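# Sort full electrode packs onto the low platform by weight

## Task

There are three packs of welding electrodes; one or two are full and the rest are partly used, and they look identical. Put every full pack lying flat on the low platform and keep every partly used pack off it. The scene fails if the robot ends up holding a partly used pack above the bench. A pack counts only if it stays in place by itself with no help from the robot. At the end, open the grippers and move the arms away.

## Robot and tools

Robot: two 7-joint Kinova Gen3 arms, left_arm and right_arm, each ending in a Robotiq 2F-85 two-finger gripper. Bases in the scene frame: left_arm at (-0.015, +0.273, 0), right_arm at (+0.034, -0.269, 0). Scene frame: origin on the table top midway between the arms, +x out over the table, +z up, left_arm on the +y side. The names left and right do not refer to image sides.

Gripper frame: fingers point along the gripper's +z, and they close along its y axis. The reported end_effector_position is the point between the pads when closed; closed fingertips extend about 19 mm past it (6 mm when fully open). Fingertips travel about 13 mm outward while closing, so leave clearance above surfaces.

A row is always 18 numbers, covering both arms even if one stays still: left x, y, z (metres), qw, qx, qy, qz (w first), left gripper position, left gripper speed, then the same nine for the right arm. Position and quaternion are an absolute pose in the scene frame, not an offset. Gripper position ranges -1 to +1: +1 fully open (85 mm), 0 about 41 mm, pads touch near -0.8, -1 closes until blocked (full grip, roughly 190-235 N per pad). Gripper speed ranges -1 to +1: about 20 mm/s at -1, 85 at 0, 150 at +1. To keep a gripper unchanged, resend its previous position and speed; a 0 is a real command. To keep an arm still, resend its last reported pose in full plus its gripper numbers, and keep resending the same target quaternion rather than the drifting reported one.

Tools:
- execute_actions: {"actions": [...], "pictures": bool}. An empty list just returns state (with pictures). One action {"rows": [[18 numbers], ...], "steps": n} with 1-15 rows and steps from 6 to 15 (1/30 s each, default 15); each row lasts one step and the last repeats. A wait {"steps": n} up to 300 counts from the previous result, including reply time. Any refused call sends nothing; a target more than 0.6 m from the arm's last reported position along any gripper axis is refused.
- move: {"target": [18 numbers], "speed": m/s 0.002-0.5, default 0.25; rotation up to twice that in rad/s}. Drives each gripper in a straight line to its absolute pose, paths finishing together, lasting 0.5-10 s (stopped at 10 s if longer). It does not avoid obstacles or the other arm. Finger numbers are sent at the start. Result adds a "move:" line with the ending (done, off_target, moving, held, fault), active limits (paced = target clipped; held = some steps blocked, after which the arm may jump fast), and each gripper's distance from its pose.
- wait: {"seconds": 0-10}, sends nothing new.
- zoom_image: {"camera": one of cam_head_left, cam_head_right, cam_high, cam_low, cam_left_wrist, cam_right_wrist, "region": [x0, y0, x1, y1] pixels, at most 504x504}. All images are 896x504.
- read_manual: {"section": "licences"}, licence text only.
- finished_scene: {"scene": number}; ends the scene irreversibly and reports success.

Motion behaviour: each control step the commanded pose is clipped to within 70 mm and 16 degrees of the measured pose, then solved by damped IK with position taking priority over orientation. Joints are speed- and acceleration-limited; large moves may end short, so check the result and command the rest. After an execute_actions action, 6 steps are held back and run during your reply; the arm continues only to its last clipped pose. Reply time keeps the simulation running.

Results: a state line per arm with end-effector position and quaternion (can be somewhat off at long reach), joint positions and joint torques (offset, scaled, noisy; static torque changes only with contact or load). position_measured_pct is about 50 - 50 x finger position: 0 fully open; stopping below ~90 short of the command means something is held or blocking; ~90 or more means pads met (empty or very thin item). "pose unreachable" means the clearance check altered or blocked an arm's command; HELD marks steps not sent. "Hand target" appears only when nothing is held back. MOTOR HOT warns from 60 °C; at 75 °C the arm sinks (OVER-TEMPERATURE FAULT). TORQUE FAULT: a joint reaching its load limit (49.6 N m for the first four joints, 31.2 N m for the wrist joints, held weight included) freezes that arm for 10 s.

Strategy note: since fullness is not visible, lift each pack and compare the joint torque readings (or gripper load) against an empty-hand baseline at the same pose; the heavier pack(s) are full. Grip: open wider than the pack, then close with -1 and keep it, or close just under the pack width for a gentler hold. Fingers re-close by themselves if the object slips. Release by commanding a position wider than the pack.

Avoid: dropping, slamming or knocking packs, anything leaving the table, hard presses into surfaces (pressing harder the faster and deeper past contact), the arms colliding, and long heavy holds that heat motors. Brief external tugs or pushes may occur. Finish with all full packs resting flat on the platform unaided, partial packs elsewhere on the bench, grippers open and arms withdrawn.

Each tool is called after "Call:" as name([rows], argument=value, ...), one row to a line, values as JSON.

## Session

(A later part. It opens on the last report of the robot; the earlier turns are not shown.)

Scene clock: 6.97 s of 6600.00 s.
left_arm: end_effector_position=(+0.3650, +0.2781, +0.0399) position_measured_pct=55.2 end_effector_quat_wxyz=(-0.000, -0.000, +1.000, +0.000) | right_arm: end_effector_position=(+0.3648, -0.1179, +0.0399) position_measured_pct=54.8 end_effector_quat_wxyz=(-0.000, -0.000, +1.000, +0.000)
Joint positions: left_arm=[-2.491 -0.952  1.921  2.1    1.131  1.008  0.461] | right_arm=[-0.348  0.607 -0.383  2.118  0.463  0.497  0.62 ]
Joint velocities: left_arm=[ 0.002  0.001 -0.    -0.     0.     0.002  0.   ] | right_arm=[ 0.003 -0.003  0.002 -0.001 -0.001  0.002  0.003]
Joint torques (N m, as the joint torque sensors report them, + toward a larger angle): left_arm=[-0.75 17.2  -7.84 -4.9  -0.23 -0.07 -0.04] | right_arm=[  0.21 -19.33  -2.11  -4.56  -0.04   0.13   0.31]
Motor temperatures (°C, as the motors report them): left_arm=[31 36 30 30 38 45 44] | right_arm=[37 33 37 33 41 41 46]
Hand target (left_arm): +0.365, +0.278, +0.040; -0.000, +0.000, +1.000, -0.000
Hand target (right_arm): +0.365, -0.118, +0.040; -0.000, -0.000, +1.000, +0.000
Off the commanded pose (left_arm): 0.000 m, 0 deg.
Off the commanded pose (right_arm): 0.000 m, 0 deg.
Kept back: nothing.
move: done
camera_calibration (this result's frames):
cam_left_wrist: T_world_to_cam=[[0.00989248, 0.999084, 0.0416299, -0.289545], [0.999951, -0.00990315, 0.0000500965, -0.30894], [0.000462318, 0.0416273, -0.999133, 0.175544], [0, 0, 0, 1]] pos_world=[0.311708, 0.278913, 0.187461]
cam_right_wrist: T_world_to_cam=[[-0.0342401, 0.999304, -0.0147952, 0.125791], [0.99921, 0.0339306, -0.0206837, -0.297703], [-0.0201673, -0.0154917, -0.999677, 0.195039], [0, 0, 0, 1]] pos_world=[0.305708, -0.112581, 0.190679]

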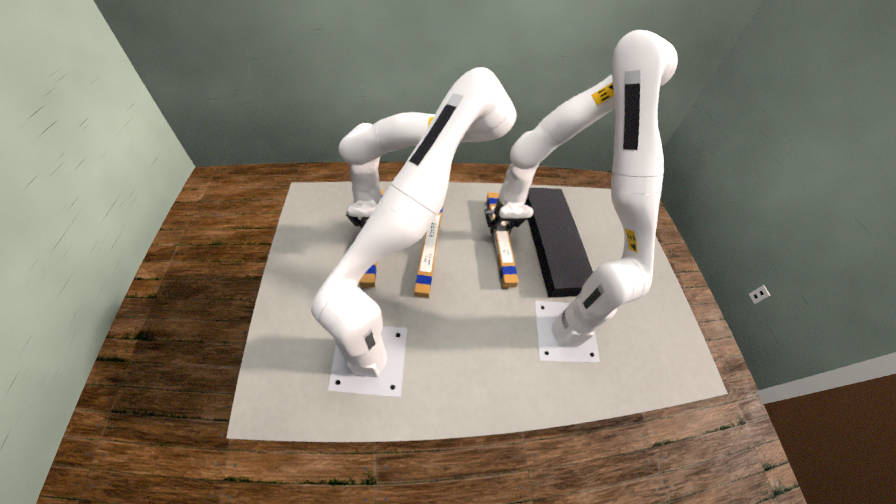

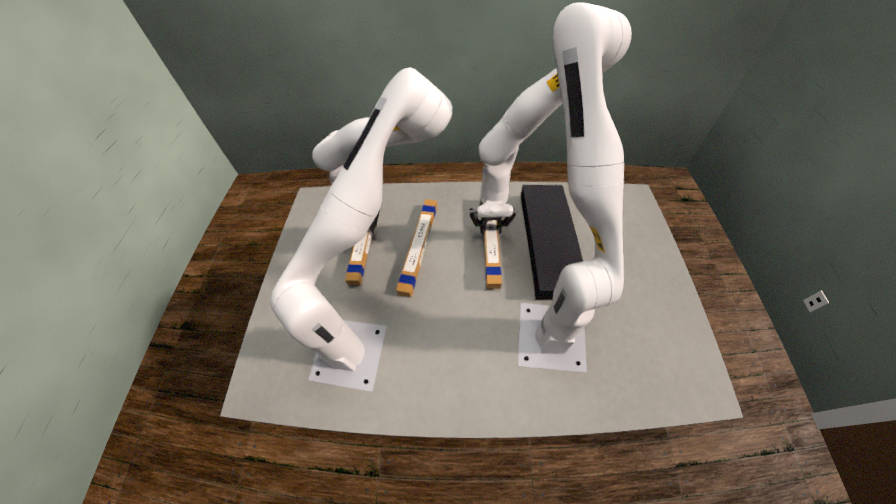

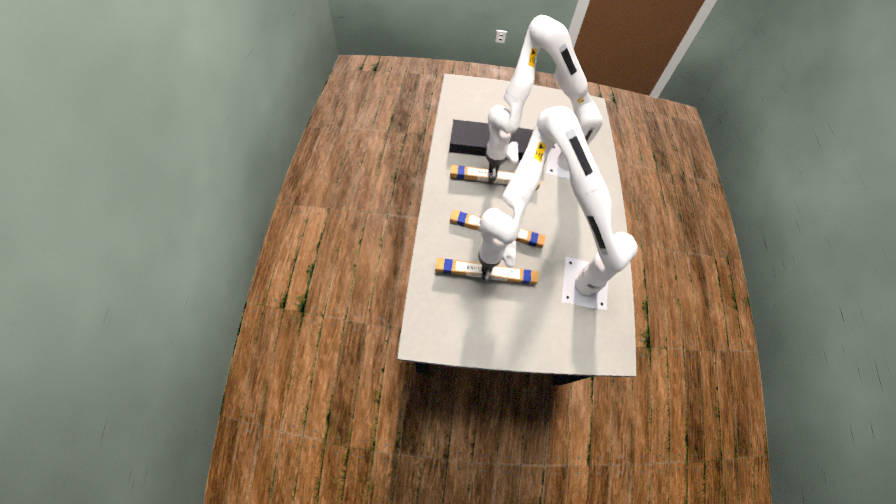

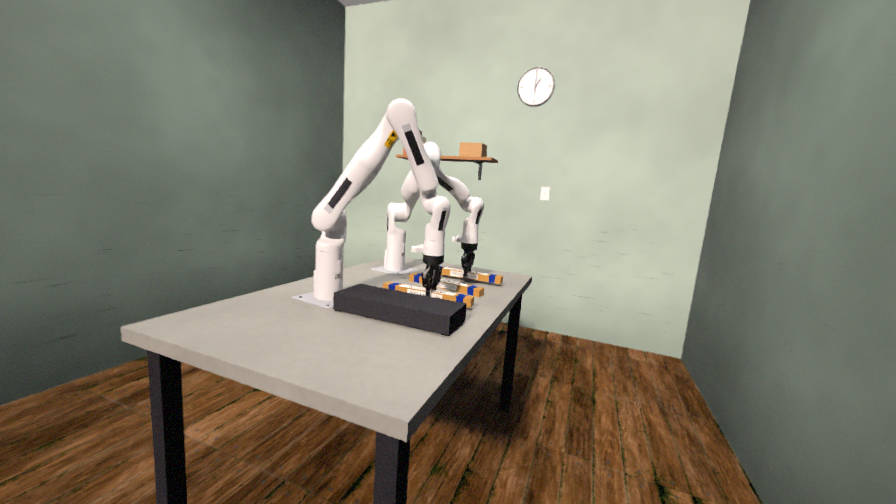

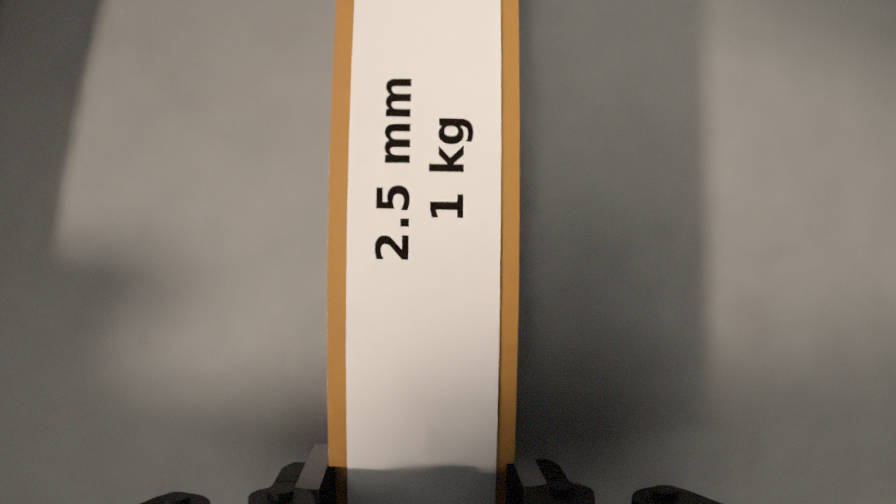

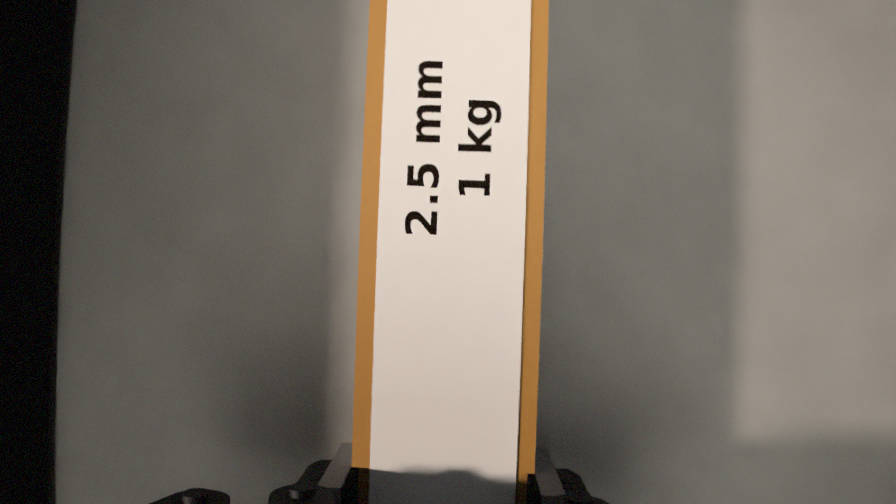

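Call:
move(target=[0.365,0.278,0.125,0,0,1,0,-1,0,0.365,-0.13,0.125,0,0,1,0,-1,0], speed=0.15)

Call:
move(target=[0.365,0.15,0.125,0,0,1,0,-1,0,0.36,-0.335,0.115,0,0,1,0,-1,0], speed=0.2)

Call:
move(target=[0.365,0.15,0.125,0,0,1,0,-1,0,0.36,-0.335,0.095,0,0,1,0,-1,0], speed=0.02)

Call:
zoom_image(camera="cam_low", region=[320,240,480,340])

Scene clock: 8.27 s of 6600.00 s.
left_arm: end_effector_position=(+0.3652, +0.2779, +0.1249) position_measured_pct=55.2 end_effector_quat_wxyz=(-0.000, +0.000, +1.000, -0.000) | right_arm: end_effector_position=(+0.3647, -0.1297, +0.1249) position_measured_pct=54.8 end_effector_quat_wxyz=(-0.000, -0.000, +1.000, +0.000)
Joint positions: left_arm=[-2.393 -0.808  1.746  2.022  0.898  1.144  0.616] | right_arm=[-0.209  0.417 -0.51   2.049  0.294  0.746  0.801]
Joint velocities: left_arm=[ 0.005  0.002 -0.001 -0.    -0.    -0.001 -0.001] | right_arm=[ 0.003 -0.005  0.    -0.001 -0.001  0.    -0.002]
Joint torques (N m, as the joint torque sensors report them, + toward a larger angle): left_arm=[-0.45 15.12 -7.9  -7.32 -0.03  0.1   0.13] | right_arm=[  0.37 -17.17  -1.79  -7.18  -0.13   0.12   0.53]
Motor temperatures (°C, as the motors report them): left_arm=[31 36 30 30 38 45 44] | right_arm=[37 33 37 33 41 41 46]
Hand target (left_arm): +0.365, +0.278, +0.125; -0.000, +0.000, +1.000, -0.000
Hand target (right_arm): +0.365, -0.130, +0.125; -0.000, -0.000, +1.000, +0.000
Off the commanded pose (left_arm): 0.000 m, 0 deg.
Off the commanded pose (right_arm): 0.000 m, 0 deg.
Kept back: nothing.
move: done
camera_calibration (this result's frames):
cam_left_wrist: T_world_to_cam=[[0.0102532, 0.999087, 0.0414766, -0.293002], [0.999947, -0.010256, -0.00014352, -0.308981], [0.000281996, 0.0414759, -0.999139, 0.260592], [0, 0, 0, 1]] pos_world=[0.311895, 0.278758, 0.272476]
cam_right_wrist: T_world_to_cam=[[-0.0346616, 0.999296, -0.0143458, 0.138995], [0.99919, 0.0343574, -0.0209382, -0.295305], [-0.0204305, -0.0150599, -0.999678, 0.279968], [0, 0, 0, 1]] pos_world=[0.305604, -0.124535, 0.275688]

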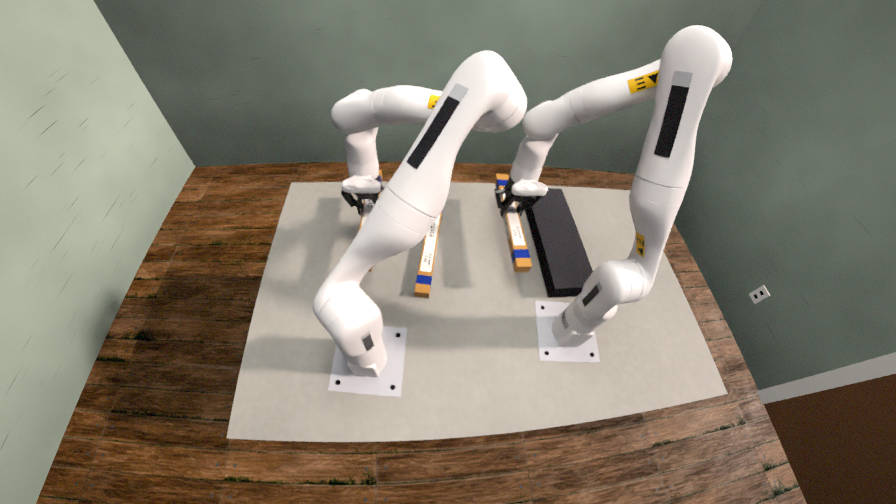

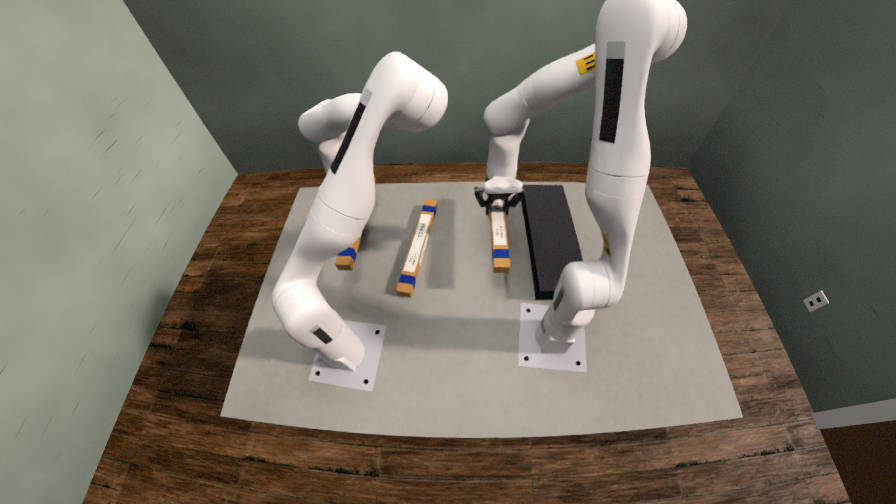

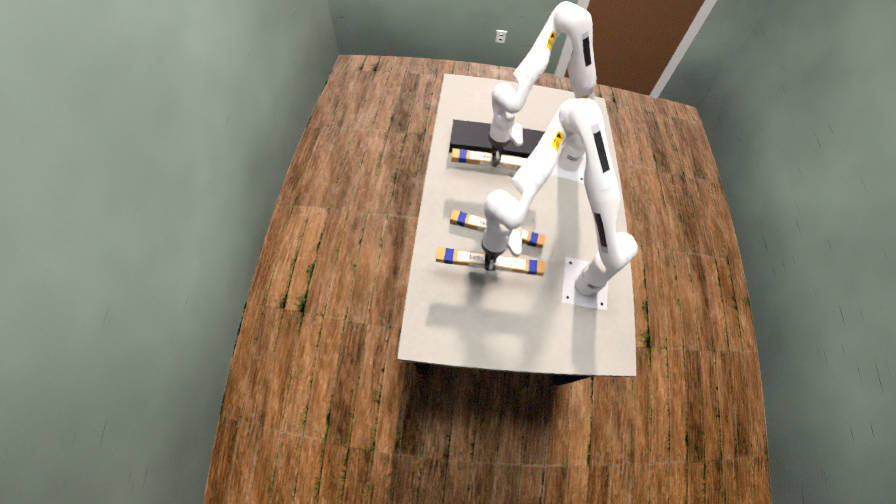

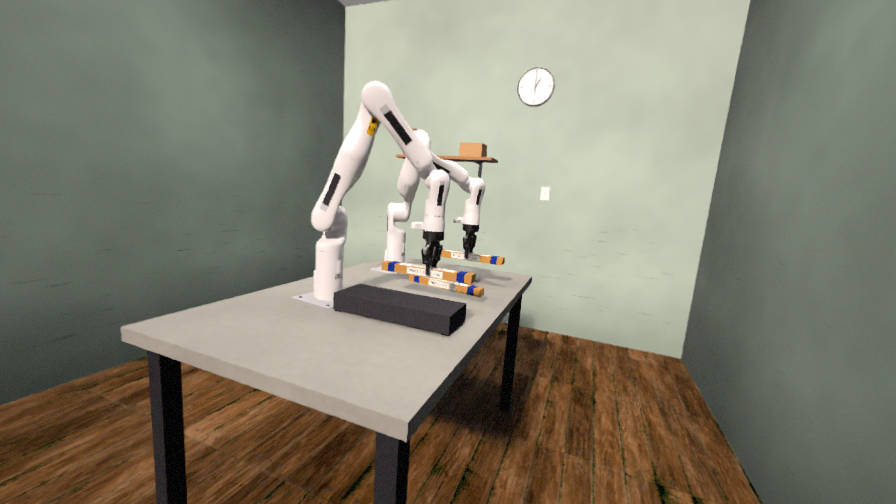

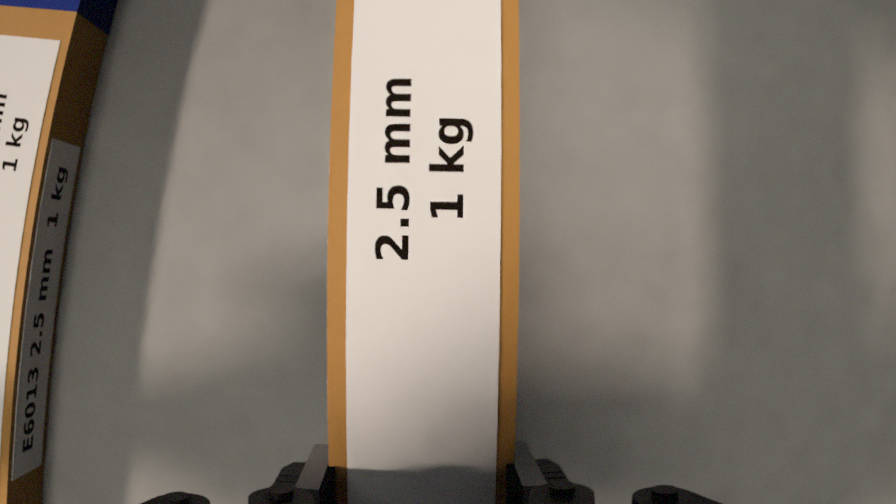

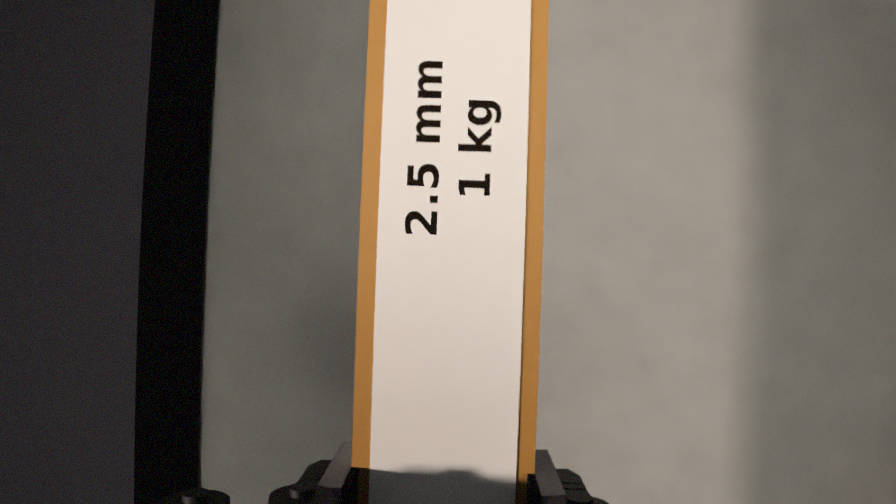

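Scene clock: 9.73 s of 6600.00 s.
left_arm: end_effector_position=(+0.3646, +0.1504, +0.1250) position_measured_pct=55.2 end_effector_quat_wxyz=(-0.000, -0.000, +1.000, +0.000) | right_arm: end_effector_position=(+0.3603, -0.3347, +0.1151) position_measured_pct=54.8 end_effector_quat_wxyz=(+0.001, -0.001, +1.000, -0.000)
Joint positions: left_arm=[-2.087 -0.866  1.725  1.963  0.935  1.208  0.937] | right_arm=[ 0.35   0.382 -0.456  2.144  0.269  0.667  1.412]
Joint velocities: left_arm=[ 0.005 -0.002  0.001  0.    -0.001 -0.001  0.   ] | right_arm=[ 0.01   0.001  0.008  0.001 -0.003  0.001  0.007]
Joint torques (N m, as the joint torque sensors report them, + toward a larger angle): left_arm=[-0.53 16.73 -8.4  -7.25 -0.11  0.12  0.08] | right_arm=[  0.   -15.86  -1.38  -6.64   0.16   0.17   0.41]
Motor temperatures (°C, as the motors report them): left_arm=[31 36 30 30 38 45 44] | right_arm=[37 33 37 33 41 41 46]
Hand target (left_arm): +0.365, +0.150, +0.125; -0.000, +0.000, +1.000, +0.000
Hand target (right_arm): +0.360, -0.335, +0.115; +0.001, +0.000, +1.000, -0.000
Off the commanded pose (left_arm): 0.001 m, 0 deg.
Off the commanded pose (right_arm): 0.000 m, 0 deg.
Kept back: nothing.
move: done
camera_calibration (this result's frames):
cam_left_wrist: T_world_to_cam=[[0.00980598, 0.999068, 0.0420354, -0.165483], [0.999952, -0.00980134, -0.000316452, -0.309785], [0.0000958467, 0.0420365, -0.999116, 0.265893], [0, 0, 0, 1]] pos_world=[0.311368, 0.151116, 0.272516]
cam_right_wrist: T_world_to_cam=[[-0.0351156, 0.999263, -0.0155344, 0.343805], [0.999212, 0.0348176, -0.0190558, -0.284194], [-0.0185009, -0.0161913, -0.999698, 0.265888], [0, 0, 0, 1]] pos_world=[0.300962, -0.329352, 0.265732]

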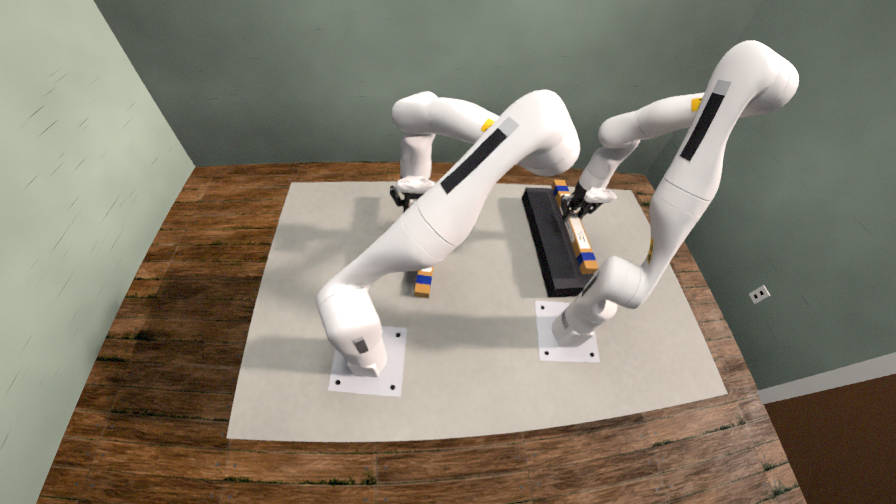

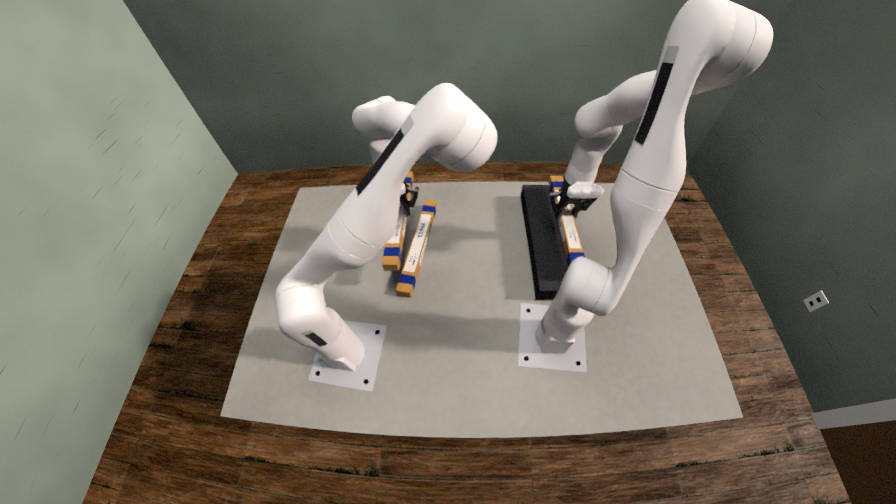

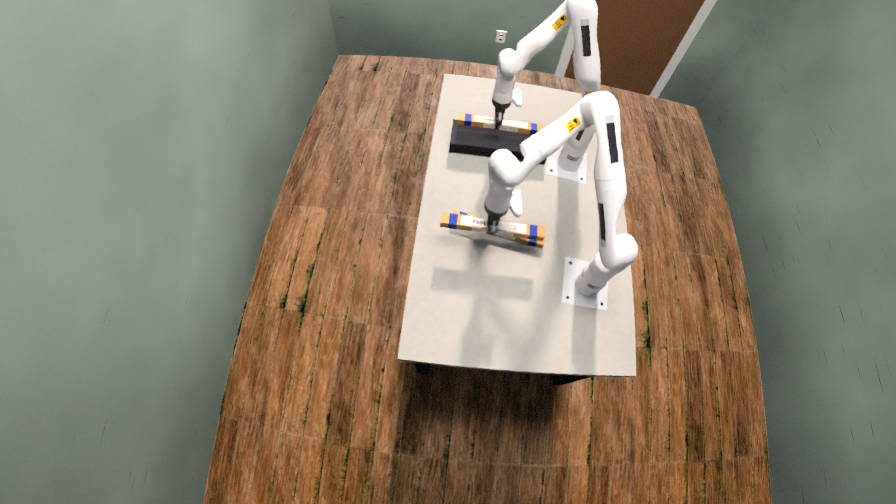

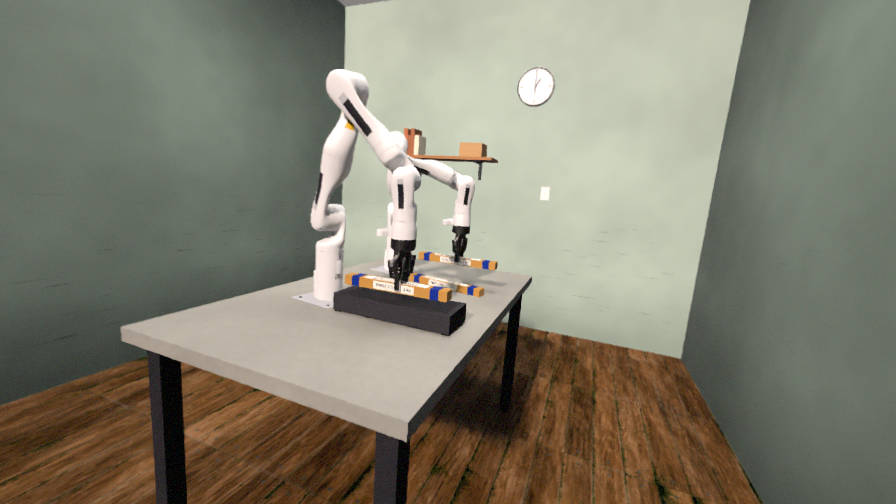

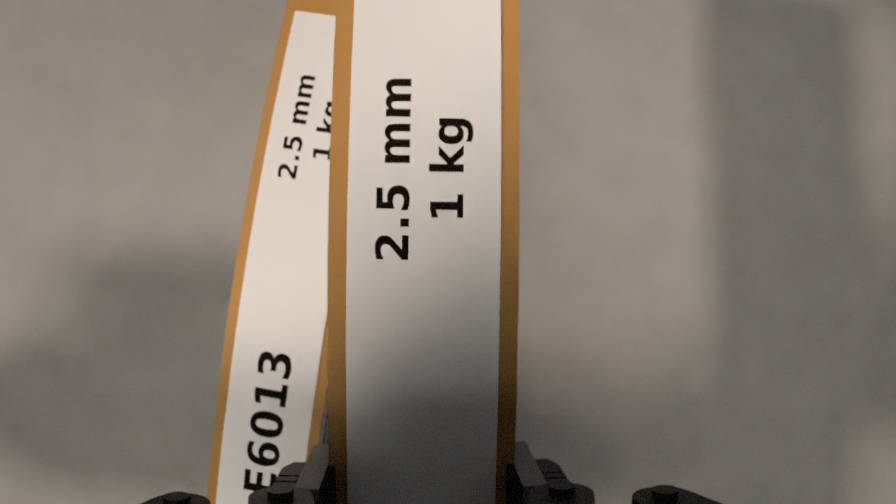

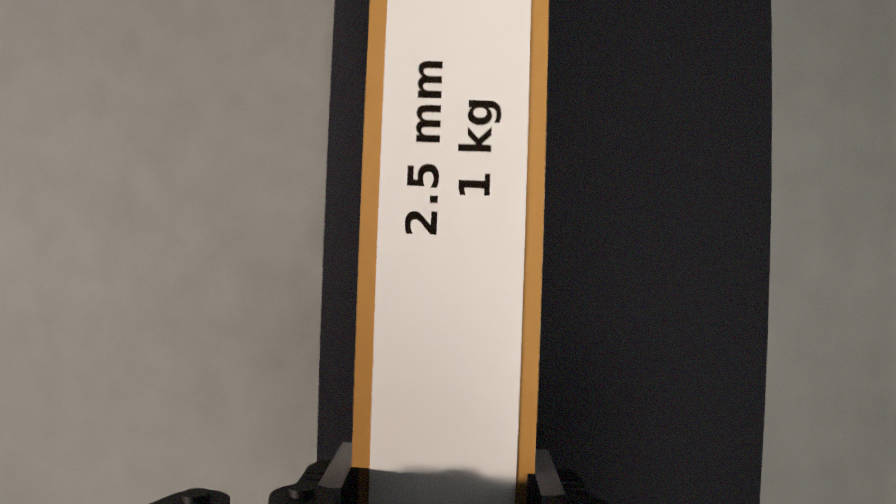

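Scene clock: 10.97 s of 6600.00 s.
left_arm: end_effector_position=(+0.3650, +0.1500, +0.1250) position_measured_pct=55.2 end_effector_quat_wxyz=(+0.000, +0.000, +1.000, -0.000) | right_arm: end_effector_position=(+0.3600, -0.3352, +0.0951) position_measured_pct=54.8 end_effector_quat_wxyz=(+0.000, +0.000, +1.000, -0.000)
Joint positions: left_arm=[-2.087 -0.866  1.725  1.962  0.936  1.208  0.938] | right_arm=[ 0.325  0.428 -0.427  2.169  0.309  0.602  1.375]
Joint velocities: left_arm=[ 0.  0.  0.  0.  0.  0. -0.] | right_arm=[-0.002  0.003  0.     0.     0.002 -0.001  0.   ]
Joint torques (N m, as the joint torque sensors report them, + toward a larger angle): left_arm=[-0.75 16.59 -8.6  -7.21 -0.2   0.18  0.06] | right_arm=[  0.46 -16.81  -1.52  -6.1    0.16   0.25   0.48]
Motor temperatures (°C, as the motors report them): left_arm=[31 36 30 30 38 45 44] | right_arm=[37 33 37 33 41 41 46]
Hand target (left_arm): +0.365, +0.150, +0.125; -0.000, +0.000, +1.000, -0.000
Hand target (right_arm): +0.360, -0.335, +0.095; -0.000, +0.000, +1.000, -0.000
Off the commanded pose (left_arm): 0.000 m, 0 deg.
Off the commanded pose (right_arm): 0.000 m, 0 deg.
Kept back: nothing.
move: done
camera_calibration (this result's frames):
cam_left_wrist: T_world_to_cam=[[0.0100592, 0.999088, 0.0414937, -0.165153], [0.999949, -0.0100779, 0.000242274, -0.310215], [0.000660224, 0.0414891, -0.999139, 0.265817], [0, 0, 0, 1]] pos_world=[0.311686, 0.150847, 0.272516]
cam_right_wrist: T_world_to_cam=[[-0.0334354, 0.999326, -0.0151615, 0.343364], [0.999249, 0.0331275, -0.0201223, -0.284751], [-0.0196065, -0.0158229, -0.999683, 0.246431], [0, 0, 0, 1]] pos_world=[0.300849, -0.329801, 0.245829]

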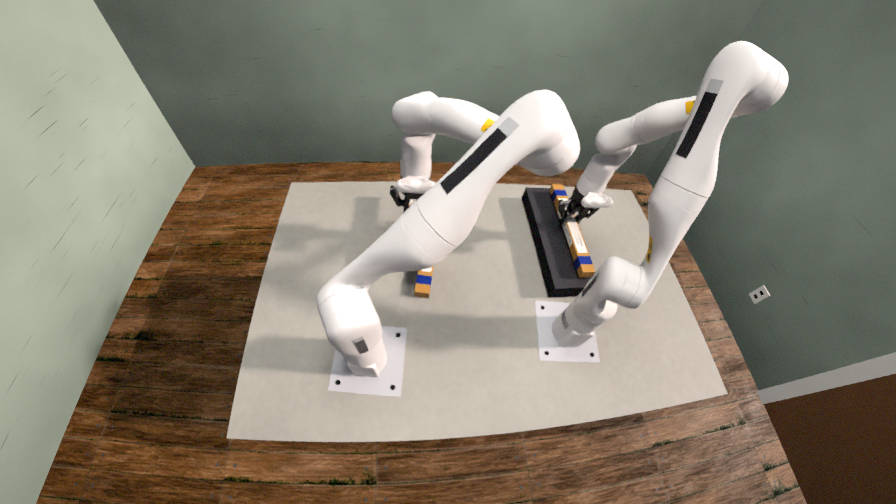

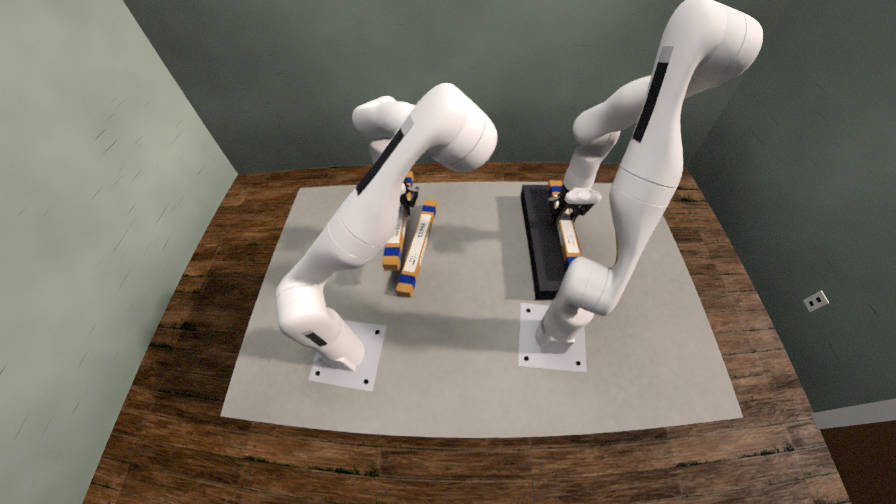

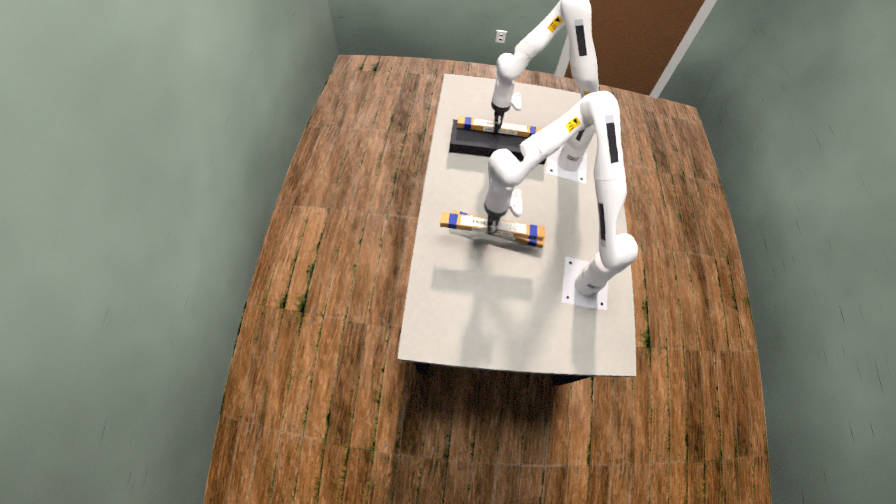

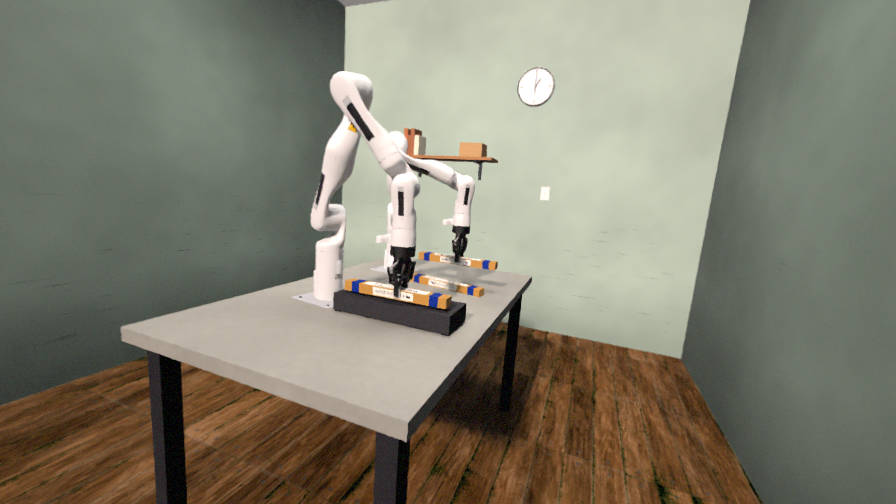

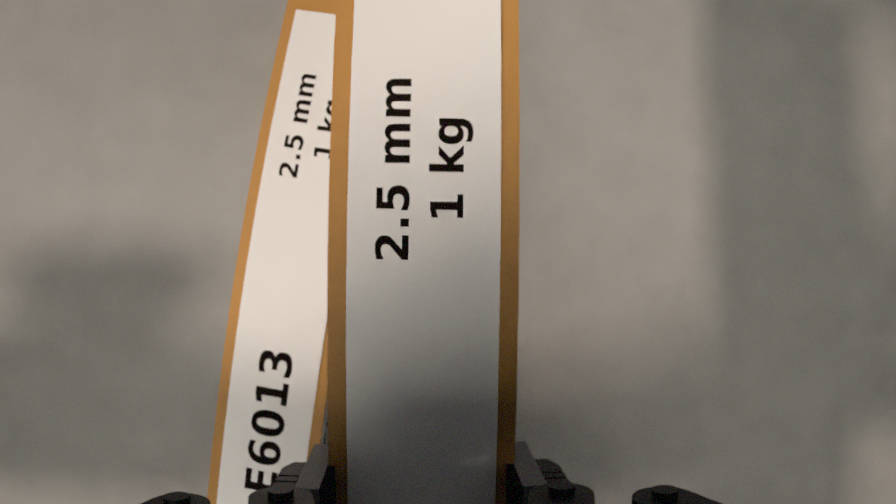

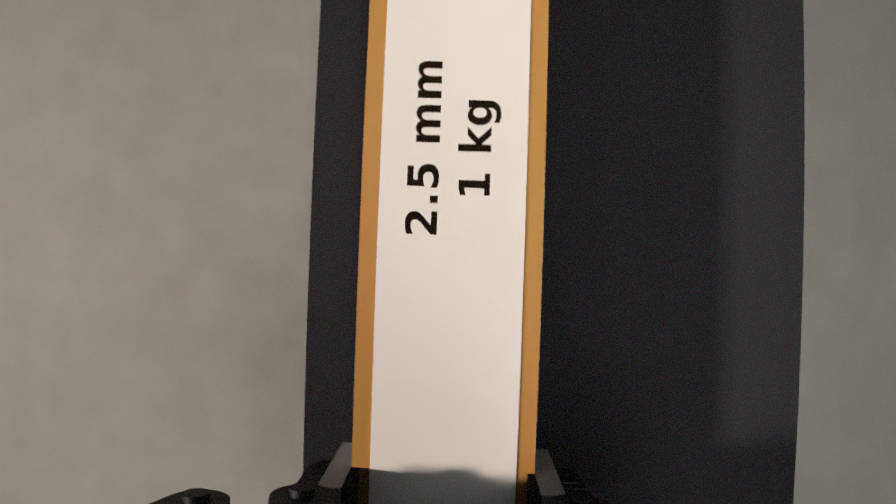

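Region (320, 240, 480, 340) of cam_low's 896x504 image, scaled by 3.150, with more detail than that image has; it fills the top 315 rows of this view, and the rest is white.

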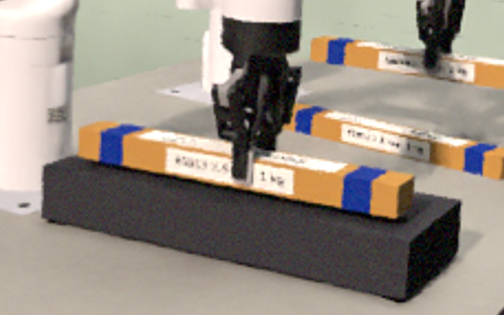

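Height about 0.06 as before.

Call:
move(target=[0.365,0.15,0.125,0,0,1,0,-1,0,0.355,-0.342,0.085,0,0,1,0,-1,0], speed=0.015)

Scene clock: 12.30 s of 6600.00 s.
left_arm: end_effector_position=(+0.3650, +0.1500, +0.1250) position_measured_pct=55.2 end_effector_quat_wxyz=(+0.000, +0.000, +1.000, -0.000) | right_arm: end_effector_position=(+0.3550, -0.3420, +0.0851) position_measured_pct=54.8 end_effector_quat_wxyz=(+0.000, +0.000, +1.000, -0.000)
Joint positions: left_arm=[-2.087 -0.866  1.725  1.962  0.936  1.208  0.938] | right_arm=[ 0.334  0.446 -0.412  2.19   0.33   0.563  1.378]
Joint velocities: left_arm=[ 0.002 -0.001 -0.    -0.    -0.    -0.001 -0.   ] | right_arm=[-0.001  0.003  0.    -0.001  0.    -0.002  0.001]
Joint torques (N m, as the joint torque sensors report them, + toward a larger angle): left_arm=[-0.68 16.55 -8.53 -7.43 -0.21  0.18  0.03] | right_arm=[  0.31 -16.04  -1.28  -5.43   0.19   0.34   0.54]
Motor temperatures (°C, as the motors report them): left_arm=[31 36 30 30 38 45 44] | right_arm=[37 33 37 33 41 41 46]
Hand target (left_arm): +0.365, +0.150, +0.125; +0.000, -0.000, +1.000, -0.000
Hand target (right_arm): +0.355, -0.342, +0.085; +0.000, +0.000, +1.000, -0.000
Off the commanded pose (left_arm): 0.000 m, 0 deg.
Off the commanded pose (right_arm): 0.000 m, 0 deg.
Kept back: nothing.
move: done
camera_calibration (this result's frames):
cam_left_wrist: T_world_to_cam=[[0.0100534, 0.999088, 0.0414961, -0.165152], [0.999949, -0.0100723, 0.00024587, -0.310218], [0.000663607, 0.0414916, -0.999139, 0.265816], [0, 0, 0, 1]] pos_world=[0.311686, 0.150848, 0.272517]
cam_right_wrist: T_world_to_cam=[[-0.0337446, 0.999317, -0.0150503, 0.349988], [0.999236, 0.0334372, -0.0202328, -0.279603], [-0.0197158, -0.0157216, -0.999682, 0.236271], [0, 0, 0, 1]] pos_world=[0.295858, -0.336685, 0.235806]

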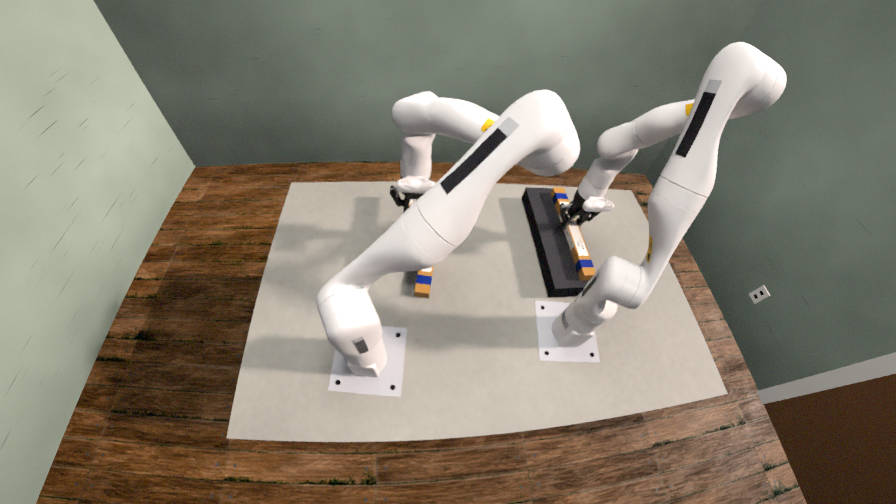

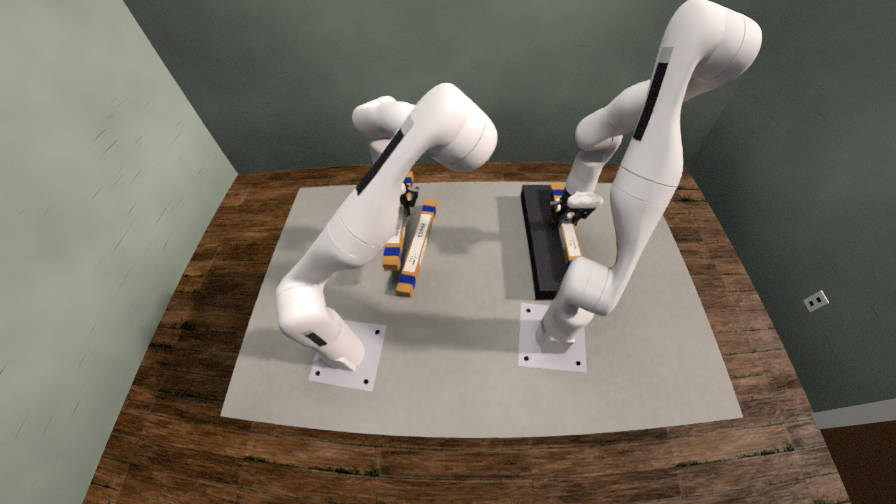

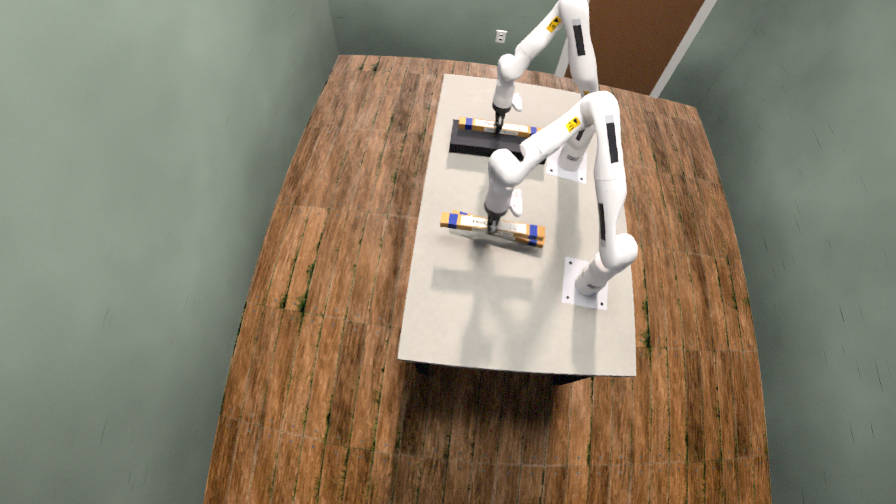

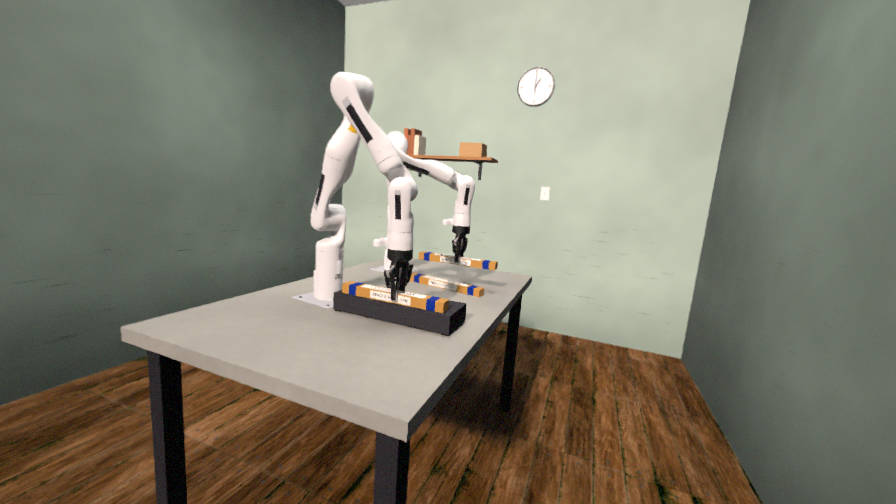

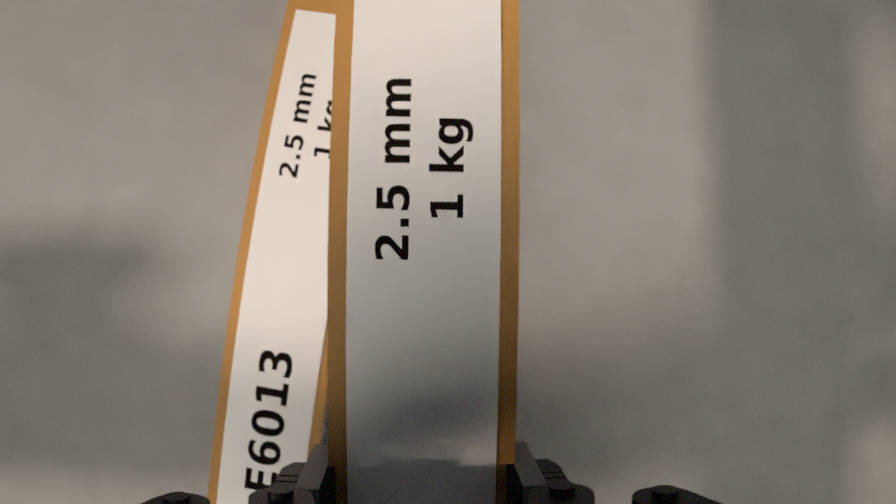

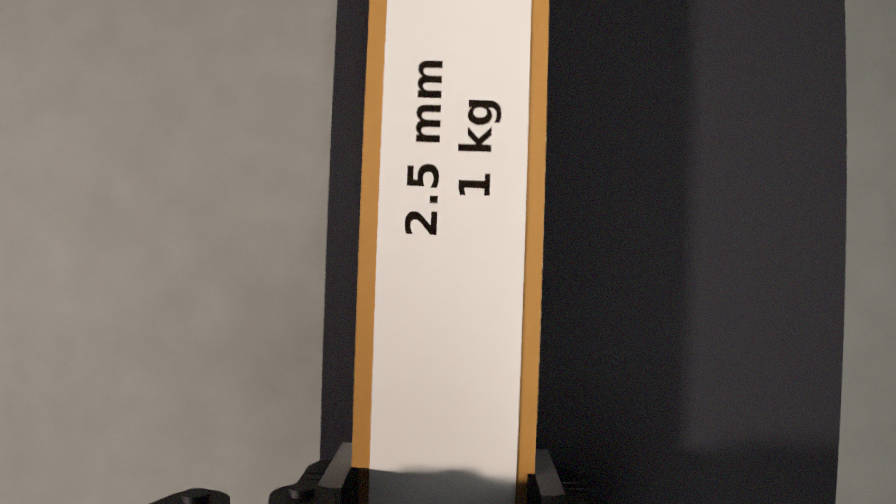

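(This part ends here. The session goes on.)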